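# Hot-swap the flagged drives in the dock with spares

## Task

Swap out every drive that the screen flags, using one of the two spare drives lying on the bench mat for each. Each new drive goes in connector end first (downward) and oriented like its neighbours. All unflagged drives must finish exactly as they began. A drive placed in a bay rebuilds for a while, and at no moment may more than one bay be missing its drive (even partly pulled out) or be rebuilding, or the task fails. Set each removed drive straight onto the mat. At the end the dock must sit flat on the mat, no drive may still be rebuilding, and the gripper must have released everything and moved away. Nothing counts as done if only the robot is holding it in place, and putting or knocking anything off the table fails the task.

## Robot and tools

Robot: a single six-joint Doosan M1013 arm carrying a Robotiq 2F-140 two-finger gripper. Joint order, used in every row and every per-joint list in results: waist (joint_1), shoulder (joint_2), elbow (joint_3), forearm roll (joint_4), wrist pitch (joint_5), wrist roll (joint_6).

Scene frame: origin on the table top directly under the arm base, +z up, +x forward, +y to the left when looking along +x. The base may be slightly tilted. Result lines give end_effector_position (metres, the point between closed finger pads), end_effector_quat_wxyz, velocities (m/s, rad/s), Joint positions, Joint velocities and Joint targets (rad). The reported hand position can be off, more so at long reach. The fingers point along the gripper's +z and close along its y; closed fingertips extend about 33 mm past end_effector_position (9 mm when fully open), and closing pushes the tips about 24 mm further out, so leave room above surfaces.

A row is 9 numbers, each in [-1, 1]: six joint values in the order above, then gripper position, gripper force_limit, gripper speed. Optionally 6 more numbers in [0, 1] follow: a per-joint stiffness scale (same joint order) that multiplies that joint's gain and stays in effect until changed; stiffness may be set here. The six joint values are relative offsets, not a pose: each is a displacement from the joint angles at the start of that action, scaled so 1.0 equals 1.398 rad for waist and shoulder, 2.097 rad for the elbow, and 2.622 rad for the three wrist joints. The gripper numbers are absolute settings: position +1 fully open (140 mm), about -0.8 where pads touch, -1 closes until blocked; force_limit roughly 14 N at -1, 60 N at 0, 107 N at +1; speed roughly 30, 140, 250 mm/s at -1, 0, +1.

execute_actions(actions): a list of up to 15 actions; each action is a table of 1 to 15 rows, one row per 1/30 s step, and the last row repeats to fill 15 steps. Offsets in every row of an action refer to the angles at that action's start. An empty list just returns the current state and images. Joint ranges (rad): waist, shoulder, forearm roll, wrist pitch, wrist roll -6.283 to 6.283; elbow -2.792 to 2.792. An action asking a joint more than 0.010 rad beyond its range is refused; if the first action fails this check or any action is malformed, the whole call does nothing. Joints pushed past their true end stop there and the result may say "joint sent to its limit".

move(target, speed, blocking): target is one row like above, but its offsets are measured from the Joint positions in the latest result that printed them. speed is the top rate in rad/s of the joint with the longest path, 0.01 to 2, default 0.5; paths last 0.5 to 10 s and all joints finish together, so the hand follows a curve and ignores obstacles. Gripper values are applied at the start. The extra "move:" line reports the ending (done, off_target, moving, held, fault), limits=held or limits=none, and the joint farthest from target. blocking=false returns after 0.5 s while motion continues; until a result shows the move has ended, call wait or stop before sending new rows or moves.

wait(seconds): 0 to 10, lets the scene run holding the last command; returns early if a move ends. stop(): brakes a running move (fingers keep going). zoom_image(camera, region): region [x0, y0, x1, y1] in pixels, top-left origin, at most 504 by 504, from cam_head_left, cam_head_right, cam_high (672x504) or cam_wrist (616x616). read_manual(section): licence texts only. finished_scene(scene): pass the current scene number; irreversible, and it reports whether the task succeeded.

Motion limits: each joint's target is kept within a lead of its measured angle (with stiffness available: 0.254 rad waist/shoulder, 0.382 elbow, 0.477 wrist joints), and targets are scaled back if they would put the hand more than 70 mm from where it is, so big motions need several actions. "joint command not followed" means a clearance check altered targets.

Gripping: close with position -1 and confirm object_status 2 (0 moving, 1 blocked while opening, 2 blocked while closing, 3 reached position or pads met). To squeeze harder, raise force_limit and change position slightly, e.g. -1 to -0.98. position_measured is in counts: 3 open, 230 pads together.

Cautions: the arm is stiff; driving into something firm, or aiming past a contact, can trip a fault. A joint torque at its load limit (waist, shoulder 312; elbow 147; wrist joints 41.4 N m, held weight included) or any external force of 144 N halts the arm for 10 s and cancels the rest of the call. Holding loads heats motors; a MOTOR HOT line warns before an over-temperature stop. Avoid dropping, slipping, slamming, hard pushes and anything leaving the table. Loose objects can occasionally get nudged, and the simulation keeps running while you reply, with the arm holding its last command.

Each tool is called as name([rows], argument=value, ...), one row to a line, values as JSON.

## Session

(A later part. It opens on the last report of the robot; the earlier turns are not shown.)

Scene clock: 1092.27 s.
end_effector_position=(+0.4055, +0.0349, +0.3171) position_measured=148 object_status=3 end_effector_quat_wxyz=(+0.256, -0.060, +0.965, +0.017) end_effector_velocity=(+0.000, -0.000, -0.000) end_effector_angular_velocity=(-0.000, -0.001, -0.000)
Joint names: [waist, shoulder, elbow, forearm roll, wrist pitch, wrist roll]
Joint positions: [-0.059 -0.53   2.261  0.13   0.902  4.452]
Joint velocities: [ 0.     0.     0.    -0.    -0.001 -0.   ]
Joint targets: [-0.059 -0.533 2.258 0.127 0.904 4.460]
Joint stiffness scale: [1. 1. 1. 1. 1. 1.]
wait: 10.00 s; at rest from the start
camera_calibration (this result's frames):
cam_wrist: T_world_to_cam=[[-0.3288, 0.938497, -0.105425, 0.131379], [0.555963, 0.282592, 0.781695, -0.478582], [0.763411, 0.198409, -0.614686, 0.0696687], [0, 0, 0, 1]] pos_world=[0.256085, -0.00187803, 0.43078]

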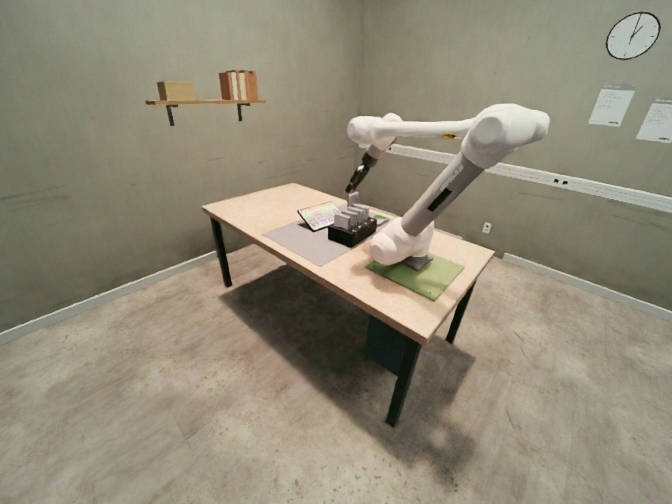

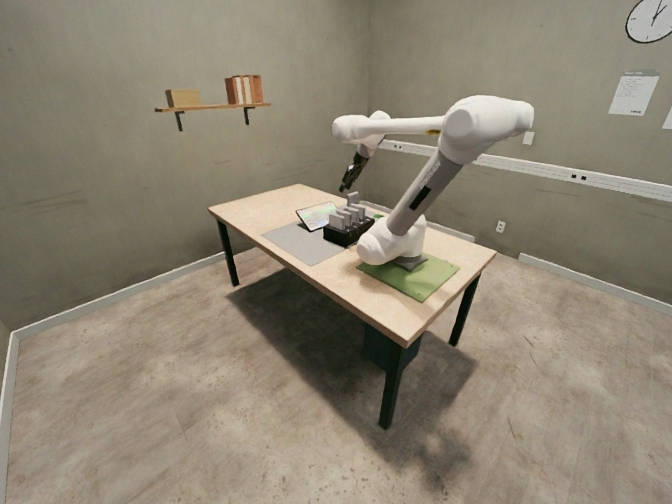

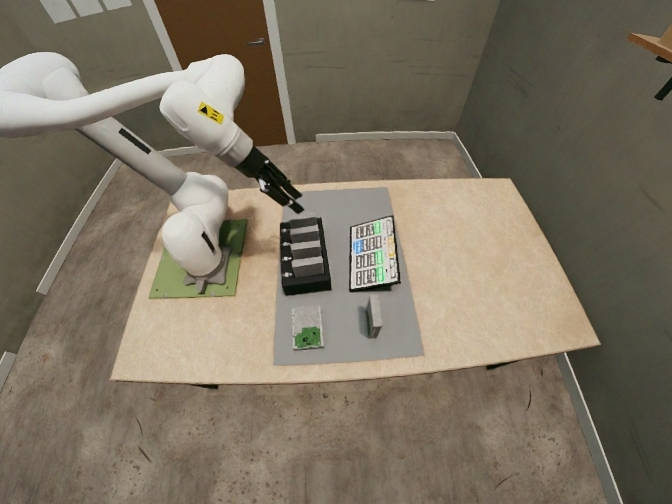

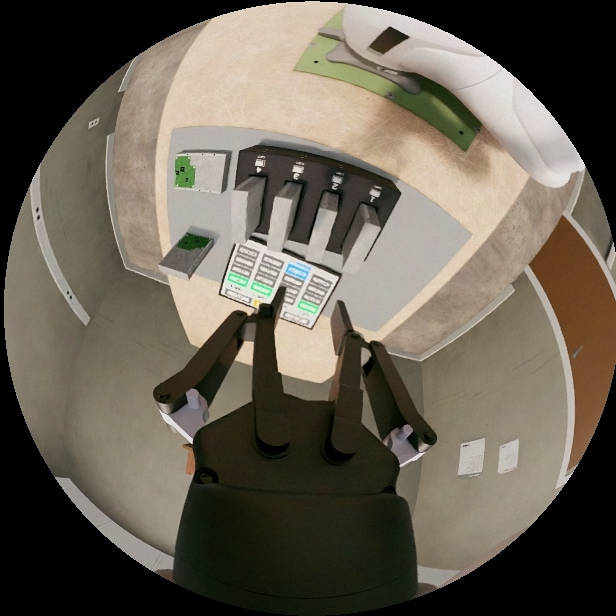

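Dock is fully on the mat. Waiting for rebuild.

wait(seconds=10)

wait(seconds=10)

Scene clock: 1105.90 s.
end_effector_position=(+0.4055, +0.0349, +0.3171) position_measured=148 object_status=3 end_effector_quat_wxyz=(+0.256, -0.060, +0.965, +0.017) end_effector_velocity=(-0.000, -0.000, -0.000) end_effector_angular_velocity=(-0.000, +0.000, -0.000)
Joint names: [waist, shoulder, elbow, forearm roll, wrist pitch, wrist roll]
Joint positions: [-0.059 -0.53   2.261  0.13   0.902  4.452]
Joint velocities: [-0.  0. -0. -0.  0.  0.]
Joint targets: [-0.059 -0.533 2.258 0.127 0.904 4.460]
Joint stiffness scale: [1. 1. 1. 1. 1. 1.]
wait: 10.00 s; at rest from the start
camera_calibration (this result's frames):
cam_wrist: T_world_to_cam=[[-0.3288, 0.938497, -0.105426, 0.131379], [0.555963, 0.282592, 0.781695, -0.478583], [0.763411, 0.198408, -0.614685, 0.069669], [0, 0, 0, 1]] pos_world=[0.256086, -0.00187821, 0.430781]

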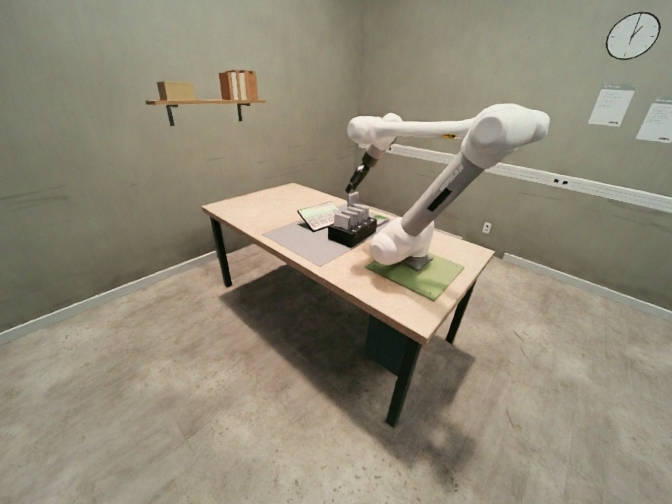

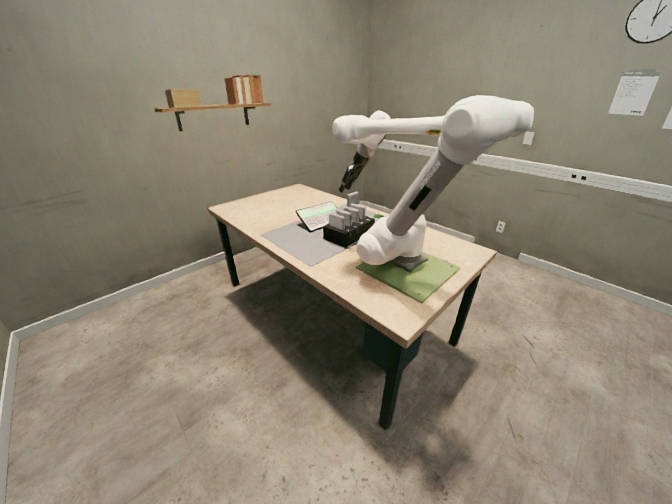

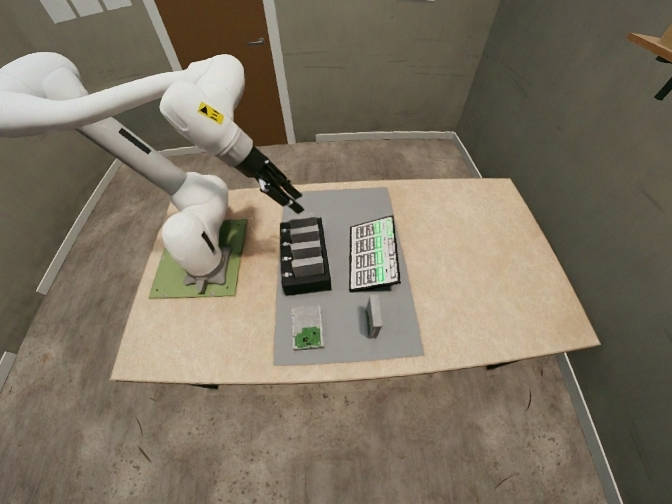

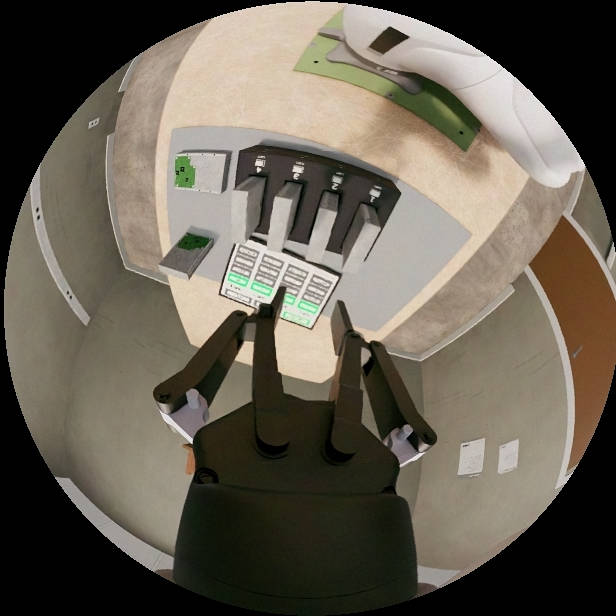

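Scene clock: 1115.90 s.
end_effector_position=(+0.4055, +0.0349, +0.3171) position_measured=148 object_status=3 end_effector_quat_wxyz=(+0.256, -0.060, +0.965, +0.017) end_effector_velocity=(-0.000, +0.000, -0.001) end_effector_angular_velocity=(+0.000, +0.001, +0.000)
Joint names: [waist, shoulder, elbow, forearm roll, wrist pitch, wrist roll]
Joint positions: [-0.059 -0.53   2.261  0.13   0.902  4.452]
Joint velocities: [-0.    -0.     0.001  0.     0.    -0.   ]
Joint targets: [-0.059 -0.533 2.258 0.127 0.904 4.460]
Joint stiffness scale: [1. 1. 1. 1. 1. 1.]
wait: 10.00 s; at rest by 0.17 s
camera_calibration (this result's frames):
cam_wrist: T_world_to_cam=[[-0.328799, 0.938497, -0.105426, 0.131379], [0.555963, 0.282592, 0.781695, -0.478583], [0.763411, 0.198408, -0.614685, 0.0696692], [0, 0, 0, 1]] pos_world=[0.256086, -0.00187821, 0.430782]

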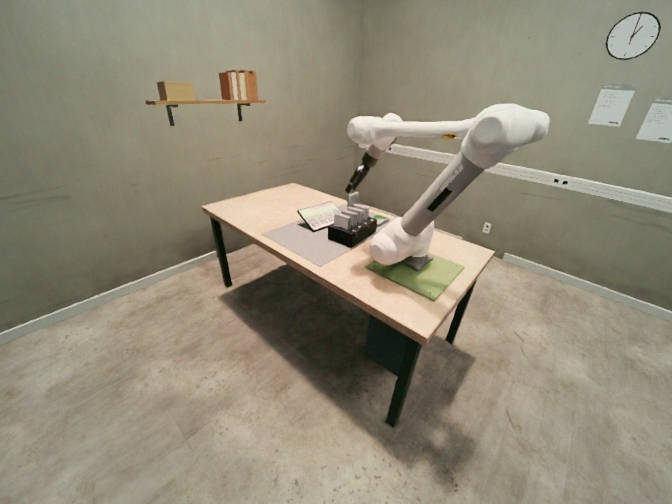

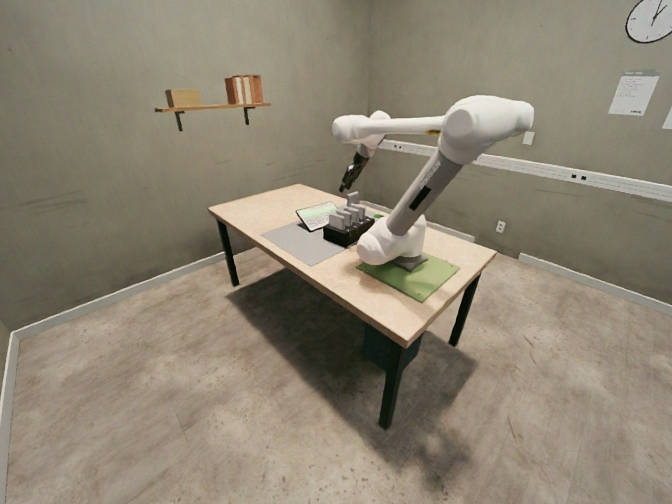

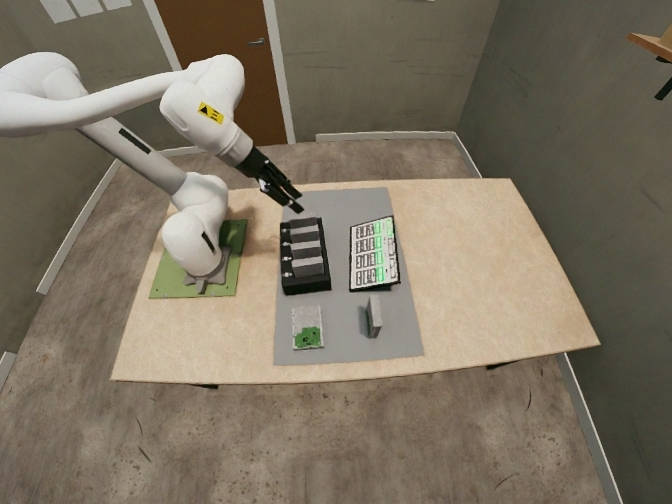

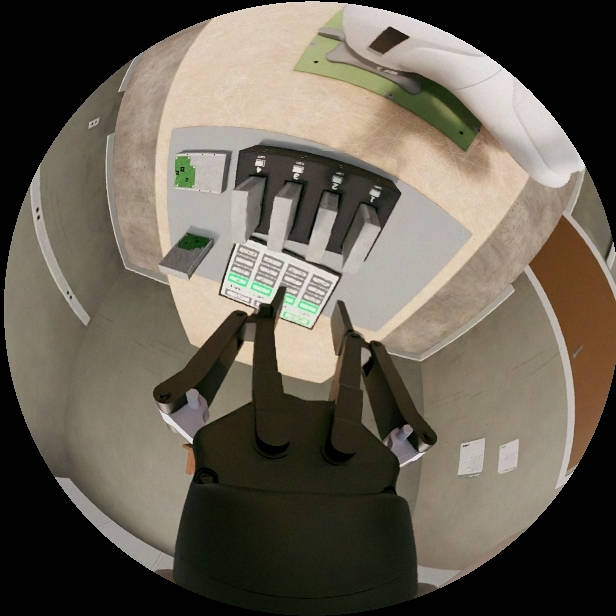

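finished_scene(scene=1)

The scene is finished: the task was done.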